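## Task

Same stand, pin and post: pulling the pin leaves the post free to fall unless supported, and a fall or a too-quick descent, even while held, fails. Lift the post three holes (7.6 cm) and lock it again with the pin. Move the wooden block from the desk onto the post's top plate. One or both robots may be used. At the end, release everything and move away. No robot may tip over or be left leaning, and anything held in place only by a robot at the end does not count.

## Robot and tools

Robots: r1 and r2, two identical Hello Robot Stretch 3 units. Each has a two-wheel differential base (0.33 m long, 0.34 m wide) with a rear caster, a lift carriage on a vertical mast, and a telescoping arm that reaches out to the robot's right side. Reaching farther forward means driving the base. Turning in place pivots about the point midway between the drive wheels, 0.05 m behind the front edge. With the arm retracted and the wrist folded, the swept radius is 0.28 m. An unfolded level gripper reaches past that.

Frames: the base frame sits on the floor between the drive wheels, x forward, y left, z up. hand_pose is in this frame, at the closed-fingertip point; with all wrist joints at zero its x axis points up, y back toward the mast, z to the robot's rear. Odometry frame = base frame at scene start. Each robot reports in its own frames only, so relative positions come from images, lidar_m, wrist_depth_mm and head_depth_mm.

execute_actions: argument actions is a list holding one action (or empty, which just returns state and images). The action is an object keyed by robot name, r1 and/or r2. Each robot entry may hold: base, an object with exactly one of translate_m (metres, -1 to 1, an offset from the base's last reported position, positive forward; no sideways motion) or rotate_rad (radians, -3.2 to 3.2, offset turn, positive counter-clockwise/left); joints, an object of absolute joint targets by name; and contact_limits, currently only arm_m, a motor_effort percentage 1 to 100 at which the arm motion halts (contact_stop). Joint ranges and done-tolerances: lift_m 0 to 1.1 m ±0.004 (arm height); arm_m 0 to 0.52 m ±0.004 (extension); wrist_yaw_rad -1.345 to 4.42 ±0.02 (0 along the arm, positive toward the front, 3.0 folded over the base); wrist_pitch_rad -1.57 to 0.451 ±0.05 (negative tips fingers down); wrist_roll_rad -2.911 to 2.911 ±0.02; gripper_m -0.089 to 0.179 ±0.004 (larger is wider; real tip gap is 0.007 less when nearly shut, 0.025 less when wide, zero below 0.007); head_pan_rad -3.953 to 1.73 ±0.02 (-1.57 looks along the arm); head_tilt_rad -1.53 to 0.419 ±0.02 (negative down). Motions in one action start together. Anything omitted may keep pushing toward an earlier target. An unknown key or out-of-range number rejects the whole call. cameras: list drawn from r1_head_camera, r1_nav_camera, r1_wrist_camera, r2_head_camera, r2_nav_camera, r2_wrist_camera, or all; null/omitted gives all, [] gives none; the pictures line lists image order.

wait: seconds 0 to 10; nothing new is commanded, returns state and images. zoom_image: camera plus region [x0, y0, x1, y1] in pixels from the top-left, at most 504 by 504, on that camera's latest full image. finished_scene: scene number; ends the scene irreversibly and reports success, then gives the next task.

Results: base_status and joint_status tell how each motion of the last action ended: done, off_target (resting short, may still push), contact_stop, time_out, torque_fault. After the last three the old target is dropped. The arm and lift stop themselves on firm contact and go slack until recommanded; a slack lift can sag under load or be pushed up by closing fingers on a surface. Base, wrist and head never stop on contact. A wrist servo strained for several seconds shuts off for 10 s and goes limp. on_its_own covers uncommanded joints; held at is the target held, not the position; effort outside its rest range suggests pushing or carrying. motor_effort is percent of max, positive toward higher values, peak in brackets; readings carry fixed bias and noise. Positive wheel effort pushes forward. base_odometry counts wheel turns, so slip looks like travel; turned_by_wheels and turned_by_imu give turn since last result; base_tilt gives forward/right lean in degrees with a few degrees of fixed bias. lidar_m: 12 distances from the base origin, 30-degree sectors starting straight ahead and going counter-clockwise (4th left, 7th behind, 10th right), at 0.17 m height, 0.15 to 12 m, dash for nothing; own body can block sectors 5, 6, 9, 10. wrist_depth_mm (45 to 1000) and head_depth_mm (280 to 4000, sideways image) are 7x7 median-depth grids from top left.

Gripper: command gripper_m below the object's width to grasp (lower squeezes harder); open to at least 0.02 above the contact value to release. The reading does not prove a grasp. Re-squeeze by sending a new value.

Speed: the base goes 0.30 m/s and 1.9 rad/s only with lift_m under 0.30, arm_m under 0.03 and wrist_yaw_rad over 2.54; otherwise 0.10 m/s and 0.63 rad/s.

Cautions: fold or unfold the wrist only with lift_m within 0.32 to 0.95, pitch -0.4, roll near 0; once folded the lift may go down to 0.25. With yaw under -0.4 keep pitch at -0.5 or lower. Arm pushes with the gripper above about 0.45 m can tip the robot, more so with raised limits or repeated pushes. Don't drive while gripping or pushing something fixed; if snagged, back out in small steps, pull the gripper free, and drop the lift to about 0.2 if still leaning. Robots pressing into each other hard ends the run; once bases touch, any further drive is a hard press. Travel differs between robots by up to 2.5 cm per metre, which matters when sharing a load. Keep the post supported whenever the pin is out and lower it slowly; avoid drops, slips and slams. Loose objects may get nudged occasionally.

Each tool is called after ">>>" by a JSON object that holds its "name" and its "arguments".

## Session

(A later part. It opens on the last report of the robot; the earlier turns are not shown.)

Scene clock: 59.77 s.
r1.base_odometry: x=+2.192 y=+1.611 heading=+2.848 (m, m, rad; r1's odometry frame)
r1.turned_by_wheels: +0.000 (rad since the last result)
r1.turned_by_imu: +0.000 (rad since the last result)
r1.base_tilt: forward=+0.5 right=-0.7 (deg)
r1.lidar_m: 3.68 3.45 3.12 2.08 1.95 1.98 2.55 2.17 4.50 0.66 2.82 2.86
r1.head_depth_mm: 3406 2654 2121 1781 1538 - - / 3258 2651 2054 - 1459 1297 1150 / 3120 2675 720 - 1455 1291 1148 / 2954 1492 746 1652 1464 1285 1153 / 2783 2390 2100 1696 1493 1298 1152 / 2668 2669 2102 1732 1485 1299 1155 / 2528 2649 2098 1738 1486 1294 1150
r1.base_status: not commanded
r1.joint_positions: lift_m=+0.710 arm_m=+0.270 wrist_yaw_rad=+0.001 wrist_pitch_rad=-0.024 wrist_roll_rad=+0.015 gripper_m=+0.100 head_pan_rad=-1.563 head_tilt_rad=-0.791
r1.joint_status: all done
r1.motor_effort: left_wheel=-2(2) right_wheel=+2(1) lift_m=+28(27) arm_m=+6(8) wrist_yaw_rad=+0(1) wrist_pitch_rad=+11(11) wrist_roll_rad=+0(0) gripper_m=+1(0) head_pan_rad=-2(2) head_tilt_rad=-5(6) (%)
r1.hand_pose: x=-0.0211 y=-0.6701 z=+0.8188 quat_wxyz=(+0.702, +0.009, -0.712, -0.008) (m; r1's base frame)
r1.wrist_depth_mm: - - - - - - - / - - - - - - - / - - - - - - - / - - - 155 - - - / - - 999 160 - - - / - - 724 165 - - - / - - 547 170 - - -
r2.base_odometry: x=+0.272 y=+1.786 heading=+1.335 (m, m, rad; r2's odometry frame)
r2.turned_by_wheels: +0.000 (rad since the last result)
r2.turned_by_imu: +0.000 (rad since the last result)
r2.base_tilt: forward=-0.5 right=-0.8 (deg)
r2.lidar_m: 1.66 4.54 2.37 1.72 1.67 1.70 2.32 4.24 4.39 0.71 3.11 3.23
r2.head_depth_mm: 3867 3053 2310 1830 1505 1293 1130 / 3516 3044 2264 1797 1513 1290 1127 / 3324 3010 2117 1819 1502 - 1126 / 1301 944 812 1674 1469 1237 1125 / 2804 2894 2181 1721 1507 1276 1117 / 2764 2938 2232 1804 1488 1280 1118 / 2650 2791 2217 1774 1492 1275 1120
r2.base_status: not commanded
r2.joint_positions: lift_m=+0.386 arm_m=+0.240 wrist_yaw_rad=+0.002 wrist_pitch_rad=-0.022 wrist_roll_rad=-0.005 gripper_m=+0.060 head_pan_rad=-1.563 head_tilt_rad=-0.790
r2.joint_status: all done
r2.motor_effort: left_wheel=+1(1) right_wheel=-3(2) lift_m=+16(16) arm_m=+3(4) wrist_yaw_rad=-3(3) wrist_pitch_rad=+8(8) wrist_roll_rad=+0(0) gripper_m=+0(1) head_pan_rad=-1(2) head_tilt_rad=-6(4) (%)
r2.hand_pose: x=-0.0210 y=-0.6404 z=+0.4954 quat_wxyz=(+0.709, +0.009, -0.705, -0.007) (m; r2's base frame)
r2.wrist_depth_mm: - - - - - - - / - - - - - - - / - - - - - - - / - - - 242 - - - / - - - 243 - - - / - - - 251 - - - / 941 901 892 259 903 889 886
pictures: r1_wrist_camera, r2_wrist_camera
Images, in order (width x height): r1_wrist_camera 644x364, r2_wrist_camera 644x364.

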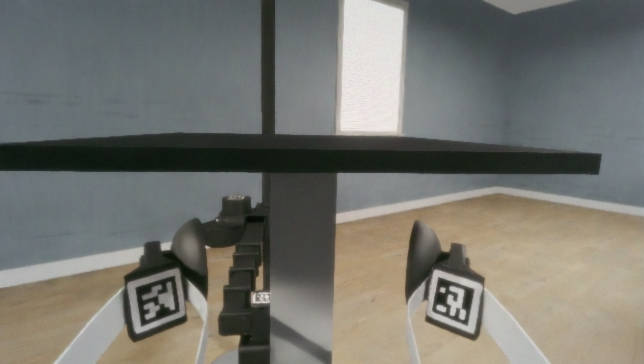

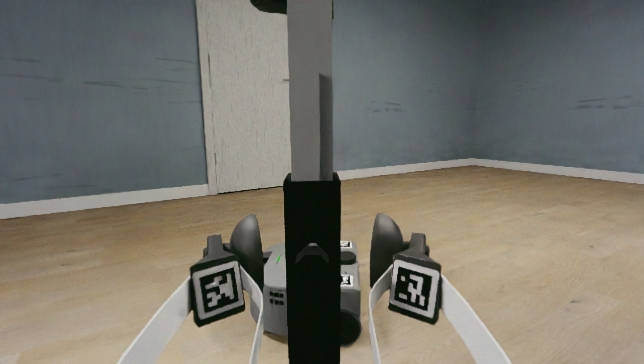

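>>> {"name": "execute_actions", "arguments": {"actions": [{"r1":{"joints":{"arm_m":0.29,"lift_m":0.732,"gripper_m":0.06}},"r2":{"joints":{"wrist_roll_rad":1.57,"lift_m":0.365,"gripper_m":0.05}}}], "cameras": ["r2_wrist_camera"]}}

>>> {"name": "execute_actions", "arguments": {"actions": [{"r1":{"joints":{"gripper_m":-0.025}},"r2":{"joints":{"arm_m":0.28}}}], "cameras": ["r1_wrist_camera","r2_wrist_camera","r2_head_camera"]}}

Scene clock: 64.93 s.
r1.base_odometry: x=+2.192 y=+1.611 heading=+2.848 (m, m, rad; r1's odometry frame)
r1.turned_by_wheels: +0.000 (rad since the last result)
r1.turned_by_imu: +0.001 (rad since the last result)
r1.base_tilt: forward=+0.5 right=-0.6 (deg)
r1.lidar_m: 3.68 3.45 3.11 2.08 1.96 1.99 2.54 2.18 4.50 0.66 2.83 2.88
r1.head_depth_mm: 3416 2642 2118 1778 - - - / 3249 2675 2070 - 1489 1305 1153 / 3161 2631 720 - 1461 1292 1151 / 2945 1522 956 1665 1461 1289 1153 / 2802 2395 2105 1700 1491 1290 1152 / 2699 2653 2090 1748 1488 1296 1149 / 2514 2635 2102 1733 1478 1294 1149
r1.base_status: not commanded
r1.joint_positions: lift_m=+0.732 arm_m=+0.290 wrist_yaw_rad=+0.001 wrist_pitch_rad=-0.024 wrist_roll_rad=+0.015 gripper_m=+0.060 head_pan_rad=-1.563 head_tilt_rad=-0.791
r1.joint_status: all done
r1.motor_effort: left_wheel=-2(2) right_wheel=+2(2) lift_m=+43(45) arm_m=+6(6) wrist_yaw_rad=-1(0) wrist_pitch_rad=+11(11) wrist_roll_rad=+0(0) gripper_m=+0(80) head_pan_rad=-2(2) head_tilt_rad=-4(4) (%)
r1.hand_pose: x=-0.0211 y=-0.6901 z=+0.8402 quat_wxyz=(+0.702, +0.009, -0.712, -0.008) (m; r1's base frame)
r1.wrist_depth_mm: - - - - - - - / - - - - - - - / - - - - - - - / - 163 168 173 181 - - / 103 86 87 89 91 92 94 / - 69 71 74 75 - - / - - 540 147 - - -
r2.base_odometry: x=+0.272 y=+1.786 heading=+1.335 (m, m, rad; r2's odometry frame)
r2.turned_by_wheels: +0.000 (rad since the last result)
r2.turned_by_imu: +0.000 (rad since the last result)
r2.base_tilt: forward=-0.5 right=-0.8 (deg)
r2.lidar_m: 1.66 4.53 2.37 1.72 1.66 1.70 2.32 4.23 4.40 0.71 3.11 3.24
r2.head_depth_mm: 3819 3038 2277 1836 1519 1292 1135 / 3564 3077 2260 1826 1507 1290 1130 / 3300 3004 2120 1820 1512 1323 1125 / 1255 908 813 1675 1495 1235 1128 / 2804 2864 2166 1731 1506 1287 1122 / 2762 2941 2260 1791 1489 1280 1120 / 2636 2882 2236 1788 1485 1276 1118
r2.base_status: not commanded
r2.joint_positions: lift_m=+0.365 arm_m=+0.240 wrist_yaw_rad=+0.002 wrist_pitch_rad=-0.022 wrist_roll_rad=+1.569 gripper_m=+0.050 head_pan_rad=-1.563 head_tilt_rad=-0.790
r2.joint_status: all done
r2.motor_effort: left_wheel=+0(0) right_wheel=-1(2) lift_m=+16(16) arm_m=+3(3) wrist_yaw_rad=-3(3) wrist_pitch_rad=+8(8) wrist_roll_rad=+0(1) gripper_m=-1(46) head_pan_rad=-3(2) head_tilt_rad=-4(5) (%)
r2.hand_pose: x=-0.0209 y=-0.6404 z=+0.4741 quat_wxyz=(+0.001, +0.001, -1.000, -0.011) (m; r2's base frame)
r2.wrist_depth_mm: - - - - - 830 558 / - - - - - 815 558 / - - - - - 795 563 / 406 923 - - 843 280 272 / 244 245 244 240 244 246 248 / - - - - - 853 560 / - - - - - 797 568
pictures: r2_wrist_camera
Images, in order (width x height): r2_wrist_camera 644x364.

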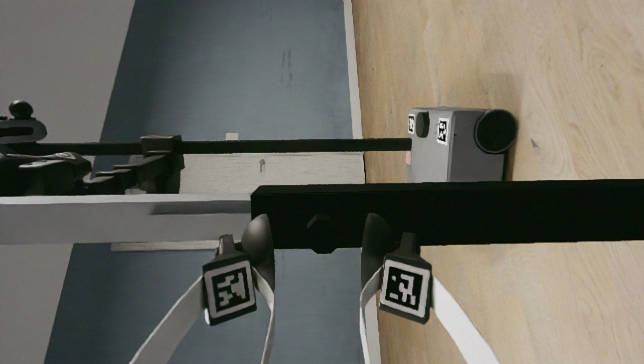

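Scene clock: 66.30 s.
r1.base_odometry: x=+2.192 y=+1.611 heading=+2.849 (m, m, rad; r1's odometry frame)
r1.turned_by_wheels: +0.000 (rad since the last result)
r1.turned_by_imu: +0.001 (rad since the last result)
r1.base_tilt: forward=+0.5 right=-0.5 (deg)
r1.lidar_m: 3.68 3.45 3.11 2.07 1.96 1.98 2.55 2.18 4.51 0.66 2.83 2.87
r1.head_depth_mm: 3424 2627 2095 1797 - - - / 3257 2654 2081 - 1488 1295 1156 / 3126 2659 720 - 1462 1291 1149 / 2944 1515 943 1649 1465 1289 1150 / 2828 2374 2093 1693 1492 1299 1155 / 2656 2669 2106 1734 1477 1288 1151 / 2511 2618 2093 1738 1482 1293 1148
r1.base_status: not commanded
r1.joint_positions: lift_m=+0.732 arm_m=+0.290 wrist_yaw_rad=+0.008 wrist_pitch_rad=-0.022 wrist_roll_rad=+0.015 gripper_m=-0.024 head_pan_rad=-1.563 head_tilt_rad=-0.791
r1.joint_status: all done
r1.motor_effort: left_wheel=+1(1) right_wheel=-5(5) lift_m=+44(44) arm_m=-6(6) wrist_yaw_rad=-5(4) wrist_pitch_rad=+10(11) wrist_roll_rad=-1(0) gripper_m=-22(96) head_pan_rad=-2(2) head_tilt_rad=-5(4) (%)
r1.hand_pose: x=-0.0195 y=-0.6910 z=+0.8406 quat_wxyz=(+0.702, +0.011, -0.712, -0.006) (m; r1's base frame)
r1.wrist_depth_mm: - - - - - - - / - - - - - - - / - - - - - - - / - 198 168 173 180 - - / 104 86 88 90 91 93 95 / - 67 68 70 72 75 - / - - - 143 - - -
r2.base_odometry: x=+0.272 y=+1.786 heading=+1.335 (m, m, rad; r2's odometry frame)
r2.turned_by_wheels: +0.000 (rad since the last result)
r2.turned_by_imu: +0.000 (rad since the last result)
r2.base_tilt: forward=-0.5 right=-0.8 (deg)
r2.lidar_m: 1.66 4.54 2.37 1.72 1.66 1.71 2.33 4.23 4.38 0.71 3.12 3.22
r2.head_depth_mm: 3736 3068 2311 1820 1513 1292 1134 / 3502 3029 2241 1813 1507 1286 1130 / 3304 3039 2135 1797 1539 1269 1118 / 1256 910 812 1673 1536 1253 1124 / 2818 2852 2155 1725 1492 1281 1120 / 2757 2947 2235 1792 1493 1276 1121 / 2654 2816 2220 1786 1488 1279 1117
r2.base_status: not commanded
r2.joint_positions: lift_m=+0.365 arm_m=+0.280 wrist_yaw_rad=+0.002 wrist_pitch_rad=-0.022 wrist_roll_rad=+1.569 gripper_m=+0.050 head_pan_rad=-1.563 head_tilt_rad=-0.790
r2.joint_status: all done
r2.motor_effort: left_wheel=+1(1) right_wheel=-2(2) lift_m=+16(16) arm_m=+3(3) wrist_yaw_rad=-3(3) wrist_pitch_rad=+8(8) wrist_roll_rad=+0(0) gripper_m=-1(0) head_pan_rad=-2(2) head_tilt_rad=-4(5) (%)
r2.hand_pose: x=-0.0209 y=-0.6804 z=+0.4741 quat_wxyz=(+0.001, +0.001, -1.000, -0.011) (m; r2's base frame)
r2.wrist_depth_mm: - - - - - 831 549 / - - - - - 839 568 / - - - - - 742 562 / 457 - - - 843 737 515 / 205 204 203 199 201 203 204 / - - - - - 779 567 / - - - - - 786 567
pictures: r1_wrist_camera, r2_head_camera (sideways: a quarter turn clockwise sets it upright), r2_wrist_camera
Images, in order (width x height): r1_wrist_camera 644x364, r2_head_camera 896x504, r2_wrist_camera 644x364.

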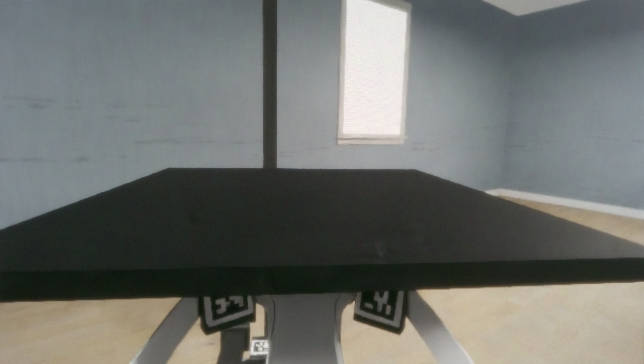

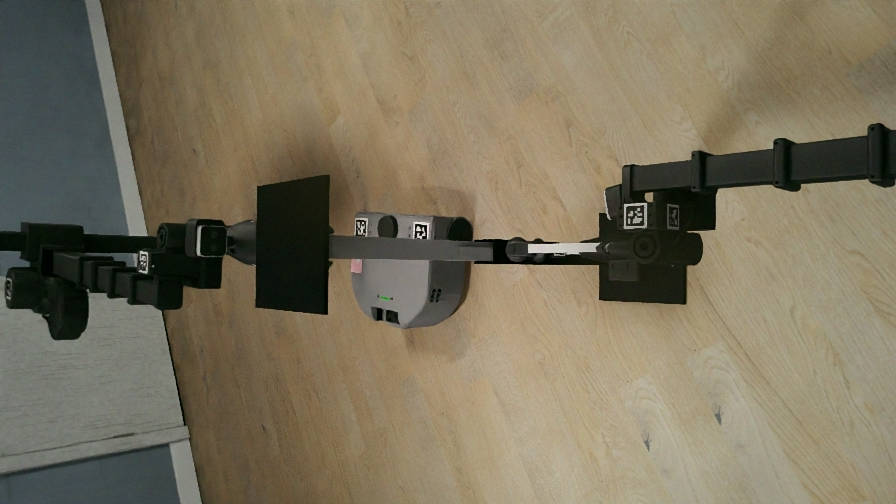

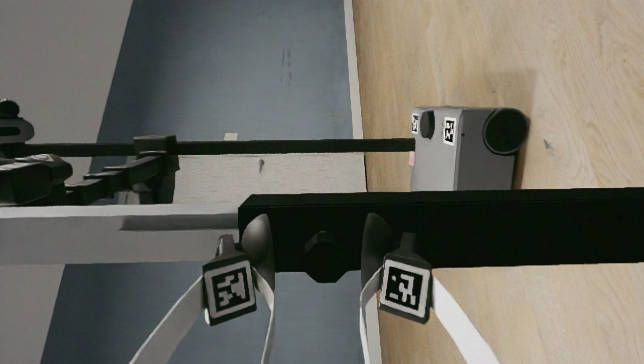

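Good. Find the float point.

>>> {"name": "execute_actions", "arguments": {"actions": [{"r1":{"joints":{"lift_m":0.74}},"r2":{"joints":{"arm_m":0.294,"lift_m":0.363}}}], "cameras": []}}

>>> {"name": "execute_actions", "arguments": {"actions": [{"r1":{"joints":{"lift_m":0.746}}}], "cameras": []}}

>>> {"name": "execute_actions", "arguments": {"actions": [{"r1":{"joints":{"lift_m":0.752}}}], "cameras": []}}

>>> {"name": "execute_actions", "arguments": {"actions": [{"r1":{"joints":{"lift_m":0.758}}}], "cameras": ["r2_wrist_camera"]}}

Scene clock: 70.53 s.
r1.base_odometry: x=+2.192 y=+1.611 heading=+2.849 (m, m, rad; r1's odometry frame)
r1.turned_by_wheels: +0.000 (rad since the last result)
r1.turned_by_imu: +0.001 (rad since the last result)
r1.base_tilt: forward=+0.4 right=-0.6 (deg)
r1.lidar_m: 3.67 3.44 3.11 2.07 1.96 1.99 2.54 2.17 4.51 0.66 2.83 2.87
r1.head_depth_mm: 3460 2646 2118 1794 - - - / 3275 2658 2098 - 1497 1299 1151 / 3112 2642 719 - 1462 1282 1147 / 2940 1516 930 1660 1452 1288 1147 / 2793 2392 2096 1697 1487 1293 1149 / 2663 2626 2094 1725 1480 1298 1147 / 2521 2642 2095 1743 1480 1296 1146
r1.base_status: not commanded
r1.joint_positions: lift_m=+0.740 arm_m=+0.290 wrist_yaw_rad=+0.008 wrist_pitch_rad=-0.049 wrist_roll_rad=+0.015 gripper_m=-0.021 head_pan_rad=-1.563 head_tilt_rad=-0.791
r1.joint_status: all done
r1.motor_effort: left_wheel=+2(2) right_wheel=-6(5) lift_m=+49(48) arm_m=-7(6) wrist_yaw_rad=-7(4) wrist_pitch_rad=+22(23) wrist_roll_rad=+0(0) gripper_m=-19(20) head_pan_rad=-2(2) head_tilt_rad=-4(5) (%)
r1.hand_pose: x=-0.0195 y=-0.6901 z=+0.8416 quat_wxyz=(+0.702, +0.020, -0.712, -0.015) (m; r1's base frame)
r1.wrist_depth_mm: - - - - - - - / - - - - - - - / - - - - - - - / - 192 166 172 178 - - / 110 93 94 96 98 99 - / - 67 69 71 72 75 79 / - - - 145 - - -
r2.base_odometry: x=+0.272 y=+1.786 heading=+1.335 (m, m, rad; r2's odometry frame)
r2.turned_by_wheels: +0.000 (rad since the last result)
r2.turned_by_imu: +0.000 (rad since the last result)
r2.base_tilt: forward=-0.4 right=-0.8 (deg)
r2.lidar_m: 1.66 4.54 2.37 1.72 1.66 1.71 2.32 4.21 4.39 0.71 3.11 3.24
r2.head_depth_mm: 3739 3051 2289 1817 1515 1290 1130 / 3589 3008 2293 1807 1522 1289 1129 / 3340 3039 2136 1826 1528 1256 1127 / 1259 897 816 1673 1531 1267 1123 / 2794 2831 2176 1718 1501 1287 1120 / 2749 2916 2250 1780 1493 1285 1119 / 2634 2840 2235 1781 1495 1273 1117
r2.base_status: not commanded
r2.joint_positions: lift_m=+0.363 arm_m=+0.293 wrist_yaw_rad=+0.001 wrist_pitch_rad=-0.021 wrist_roll_rad=+1.569 gripper_m=+0.050 head_pan_rad=-1.563 head_tilt_rad=-0.790
r2.joint_status: all done
r2.motor_effort: left_wheel=+1(2) right_wheel=+0(1) lift_m=+16(17) arm_m=+12(11) wrist_yaw_rad=-2(3) wrist_pitch_rad=+8(8) wrist_roll_rad=+0(0) gripper_m=-1(1) head_pan_rad=-3(3) head_tilt_rad=-3(4) (%)
r2.hand_pose: x=-0.0211 y=-0.6937 z=+0.4725 quat_wxyz=(+0.001, +0.001, -1.000, -0.011) (m; r2's base frame)
r2.wrist_depth_mm: - - - - - 837 550 / - - - - - 832 556 / - - - - - 732 556 / 482 940 - - 924 737 507 / 191 191 188 185 187 189 190 / - - - - - 742 537 / - - - - - 803 565
pictures: none
No camera images: the call's "cameras" was empty. Leave "cameras" out to get every camera's image.

Scene clock: 71.17 s.
r1.base_odometry: x=+2.192 y=+1.611 heading=+2.849 (m, m, rad; r1's odometry frame)
r1.turned_by_wheels: +0.000 (rad since the last result)
r1.turned_by_imu: +0.000 (rad since the last result)
r1.base_tilt: forward=+0.5 right=-0.4 (deg)
r1.lidar_m: 3.66 3.44 3.08 2.07 1.96 1.99 2.54 2.18 4.51 0.66 2.82 2.86
r1.head_depth_mm: 3438 2622 2104 1800 - - - / 3244 2654 2085 - 1488 1300 1157 / 3086 2663 719 - 1458 1288 1155 / 2944 1517 933 1667 1454 1285 1146 / 2833 2368 2118 1691 1482 1289 1149 / 2666 2655 2104 1735 1481 1297 1149 / 2548 2643 2089 1745 1484 1297 1145
r1.base_status: not commanded
r1.joint_positions: lift_m=+0.745 arm_m=+0.290 wrist_yaw_rad=+0.008 wrist_pitch_rad=-0.070 wrist_roll_rad=+0.015 gripper_m=-0.021 head_pan_rad=-1.563 head_tilt_rad=-0.791
r1.joint_status: all done
r1.motor_effort: left_wheel=+2(2) right_wheel=-6(6) lift_m=+52(52) arm_m=-8(8) wrist_yaw_rad=-3(5) wrist_pitch_rad=+32(33) wrist_roll_rad=-1(0) gripper_m=-21(21) head_pan_rad=-2(2) head_tilt_rad=-4(4) (%)
r1.hand_pose: x=-0.0195 y=-0.6894 z=+0.8423 quat_wxyz=(+0.702, +0.027, -0.711, -0.022) (m; r1's base frame)
r1.wrist_depth_mm: - - - - - - - / - - - - - - - / - - - - - - - / - 187 166 171 176 - - / - 96 98 100 102 104 - / - 69 70 71 73 76 78 / - - 496 146 - - -
r2.base_odometry: x=+0.272 y=+1.786 heading=+1.335 (m, m, rad; r2's odometry frame)
r2.turned_by_wheels: +0.000 (rad since the last result)
r2.turned_by_imu: +0.000 (rad since the last result)
r2.base_tilt: forward=-0.5 right=-0.9 (deg)
r2.lidar_m: 1.66 4.55 2.37 1.72 1.67 1.71 2.32 4.23 4.39 0.71 3.12 3.23
r2.head_depth_mm: 3816 3082 2270 1824 1523 1289 1127 / 3520 3077 2282 1808 1512 1295 1133 / 3294 3049 2103 1810 1512 1256 1122 / 1261 893 815 1668 1540 1257 1125 / 2815 2873 2167 1729 1509 1279 1121 / 2748 2944 2239 1794 1501 1280 1116 / 2628 2815 2237 1794 1490 1269 1114
r2.base_status: not commanded
r2.joint_positions: lift_m=+0.363 arm_m=+0.293 wrist_yaw_rad=+0.001 wrist_pitch_rad=-0.021 wrist_roll_rad=+1.569 gripper_m=+0.050 head_pan_rad=-1.563 head_tilt_rad=-0.790
r2.joint_status: not commanded
r2.motor_effort: left_wheel=+1(0) right_wheel=-1(1) lift_m=+16(16) arm_m=+12(12) wrist_yaw_rad=-2(2) wrist_pitch_rad=+8(8) wrist_roll_rad=+0(0) gripper_m=-1(1) head_pan_rad=-2(2) head_tilt_rad=-5(4) (%)
r2.hand_pose: x=-0.0211 y=-0.6937 z=+0.4725 quat_wxyz=(+0.001, +0.001, -1.000, -0.011) (m; r2's base frame)
r2.wrist_depth_mm: - - - - - 810 553 / - - - - - 842 563 / - - - - - 732 552 / 542 984 - - 976 742 510 / 192 192 188 185 187 189 191 / - - - - - 741 540 / - - - - - 786 564
pictures: none
No camera images: the call's "cameras" was empty. Leave "cameras" out to get every camera's image.

Scene clock: 71.80 s.
r1.base_odometry: x=+2.192 y=+1.611 heading=+2.849 (m, m, rad; r1's odometry frame)
r1.turned_by_wheels: +0.000 (rad since the last result)
r1.turned_by_imu: +0.000 (rad since the last result)
r1.base_tilt: forward=+0.3 right=-0.5 (deg)
r1.lidar_m: 3.68 3.45 3.11 2.08 1.96 1.98 2.55 2.17 4.49 0.66 2.82 2.87
r1.head_depth_mm: 3430 2673 2100 1788 - - - / 3220 2632 2100 - 1484 1297 1157 / 3108 2662 715 - 1464 1289 1156 / 2959 1525 933 1653 1451 1289 1154 / 2814 2361 2113 1691 1476 1298 1154 / 2637 2632 2095 1738 1484 1307 1150 / 2529 2638 2099 1734 1482 1294 1147
r1.base_status: not commanded
r1.joint_positions: lift_m=+0.751 arm_m=+0.291 wrist_yaw_rad=+0.008 wrist_pitch_rad=-0.083 wrist_roll_rad=+0.015 gripper_m=-0.021 head_pan_rad=-1.563 head_tilt_rad=-0.791
r1.joint_status: all done
r1.on_its_own: wrist_pitch_rad is at rest, and its effort (+38) is outside its rest range (-20 to +32)
r1.motor_effort: left_wheel=+2(2) right_wheel=-7(7) lift_m=+54(54) arm_m=-8(9) wrist_yaw_rad=-4(3) wrist_pitch_rad=+38(39) wrist_roll_rad=+0(0) gripper_m=-21(21) head_pan_rad=-2(2) head_tilt_rad=-4(5) (%)
r1.hand_pose: x=-0.0195 y=-0.6889 z=+0.8447 quat_wxyz=(+0.702, +0.032, -0.711, -0.027) (m; r1's base frame)
r1.wrist_depth_mm: - - - - - - - / - - - - - - - / - - - - - - - / - 185 165 171 175 - - / - 99 101 103 105 106 - / - 71 72 73 74 76 78 / - 68 489 147 - - -
r2.base_odometry: x=+0.272 y=+1.786 heading=+1.335 (m, m, rad; r2's odometry frame)
r2.turned_by_wheels: +0.000 (rad since the last result)
r2.turned_by_imu: +0.000 (rad since the last result)
r2.base_tilt: forward=-0.5 right=-0.8 (deg)
r2.lidar_m: 1.66 4.54 2.37 1.72 1.66 1.71 2.32 4.22 4.40 0.71 3.13 3.24
r2.head_depth_mm: 3834 3106 2263 1835 1509 1295 1132 / 3549 3039 2274 1814 1502 1292 1129 / 3271 3011 2133 1808 1519 1259 1122 / 1259 895 813 1680 1534 1260 1120 / 2744 2867 2176 1732 1497 1287 1120 / 2747 2977 2248 1788 1497 1282 1115 / 2654 2801 2260 1771 1490 1275 1120
r2.base_status: not commanded
r2.joint_positions: lift_m=+0.363 arm_m=+0.293 wrist_yaw_rad=+0.001 wrist_pitch_rad=-0.021 wrist_roll_rad=+1.569 gripper_m=+0.050 head_pan_rad=-1.563 head_tilt_rad=-0.790
r2.joint_status: not commanded
r2.motor_effort: left_wheel=+1(1) right_wheel=-1(1) lift_m=+16(16) arm_m=+12(12) wrist_yaw_rad=-2(2) wrist_pitch_rad=+8(8) wrist_roll_rad=+0(0) gripper_m=-1(0) head_pan_rad=-3(2) head_tilt_rad=-4(4) (%)
r2.hand_pose: x=-0.0211 y=-0.6937 z=+0.4725 quat_wxyz=(+0.001, +0.001, -1.000, -0.011) (m; r2's base frame)
r2.wrist_depth_mm: - - - - - 824 562 / - - - - - 828 558 / - - - - - 724 565 / 631 952 - - 949 752 508 / 191 191 189 185 187 189 190 / - - - - - 758 539 / - - - - - 802 567
pictures: none
No camera images: the call's "cameras" was empty. Leave "cameras" out to get every camera's image.

Scene clock: 72.60 s.
r1.base_odometry: x=+2.192 y=+1.611 heading=+2.849 (m, m, rad; r1's odometry frame)
r1.turned_by_wheels: +0.000 (rad since the last result)
r1.turned_by_imu: +0.005 (rad since the last result)
r1.base_tilt: forward=+0.4 right=-0.5 (deg)
r1.lidar_m: 3.69 3.45 3.09 2.07 1.96 2.00 2.55 2.17 4.46 0.66 2.82 2.88
r1.head_depth_mm: 3341 2666 2119 1793 - - - / 3261 2641 2170 - 1468 1297 1150 / 3086 2625 717 - 1456 1291 1153 / 2847 1509 1119 1649 1449 1288 1147 / 2816 2342 2109 1691 1485 1301 1149 / 2662 2638 2090 1737 1481 1298 1149 / 2544 2626 2079 1728 1479 1298 1147
r1.base_status: not commanded
r1.joint_positions: lift_m=+0.757 arm_m=+0.291 wrist_yaw_rad=+0.005 wrist_pitch_rad=-0.104 wrist_roll_rad=+0.015 gripper_m=-0.020 head_pan_rad=-1.563 head_tilt_rad=-0.791
r1.joint_status: all done
r1.on_its_own: gripper_m is held at -0.019, not at your -0.025, by its stall guard, which is still easing; wrist_pitch_rad is at rest, and its effort (+47) is outside its rest range (-20 to +32)
r1.motor_effort: left_wheel=+0(2) right_wheel=-4(7) lift_m=+56(56) arm_m=-9(9) wrist_yaw_rad=-3(6) wrist_pitch_rad=+47(49) wrist_roll_rad=+0(0) gripper_m=-2(21) head_pan_rad=-2(2) head_tilt_rad=-4(5) (%)
r1.hand_pose: x=-0.0203 y=-0.6879 z=+0.8454 quat_wxyz=(+0.701, +0.038, -0.711, -0.036) (m; r1's base frame)
r1.wrist_depth_mm: - - - - - - - / - - - - - - - / - - - - - - - / - 182 165 169 174 - - / - 102 104 106 108 110 - / - 75 76 77 78 79 80 / - 67 478 147 - - -
r2.base_odometry: x=+0.272 y=+1.786 heading=+1.335 (m, m, rad; r2's odometry frame)
r2.turned_by_wheels: +0.000 (rad since the last result)
r2.turned_by_imu: +0.000 (rad since the last result)
r2.base_tilt: forward=-0.4 right=-0.9 (deg)
r2.lidar_m: 1.66 4.55 2.37 1.72 1.67 1.71 2.32 4.19 4.40 0.71 3.12 3.22
r2.head_depth_mm: 3751 3070 2286 1827 1515 1293 1131 / 3544 3087 2268 1817 1506 1291 1133 / 3349 3040 2109 1816 1521 1262 1126 / 1249 882 812 1673 1535 1257 1126 / 2773 2893 2172 1723 1490 1291 1117 / 2775 2950 2269 1803 1485 1275 1120 / 2644 2833 2224 1796 1490 1279 1121
r2.base_status: not commanded
r2.joint_positions: lift_m=+0.363 arm_m=+0.293 wrist_yaw_rad=+0.001 wrist_pitch_rad=-0.021 wrist_roll_rad=+1.569 gripper_m=+0.050 head_pan_rad=-1.563 head_tilt_rad=-0.790
r2.joint_status: not commanded
r2.motor_effort: left_wheel=+0(1) right_wheel=-1(1) lift_m=+16(16) arm_m=+12(12) wrist_yaw_rad=-2(2) wrist_pitch_rad=+8(8) wrist_roll_rad=+0(0) gripper_m=-1(1) head_pan_rad=-1(1) head_tilt_rad=-4(6) (%)
r2.hand_pose: x=-0.0211 y=-0.6937 z=+0.4725 quat_wxyz=(+0.001, +0.001, -1.000, -0.011) (m; r2's base frame)
r2.wrist_depth_mm: - - - - - 816 547 / - - - - - 815 562 / - - - - - 739 553 / 634 977 - - 950 742 507 / 191 192 189 185 187 189 191 / - - - - - 724 544 / - - - - - 798 563
pictures: r2_wrist_camera
Images, in order (width x height): r2_wrist_camera 644x364.

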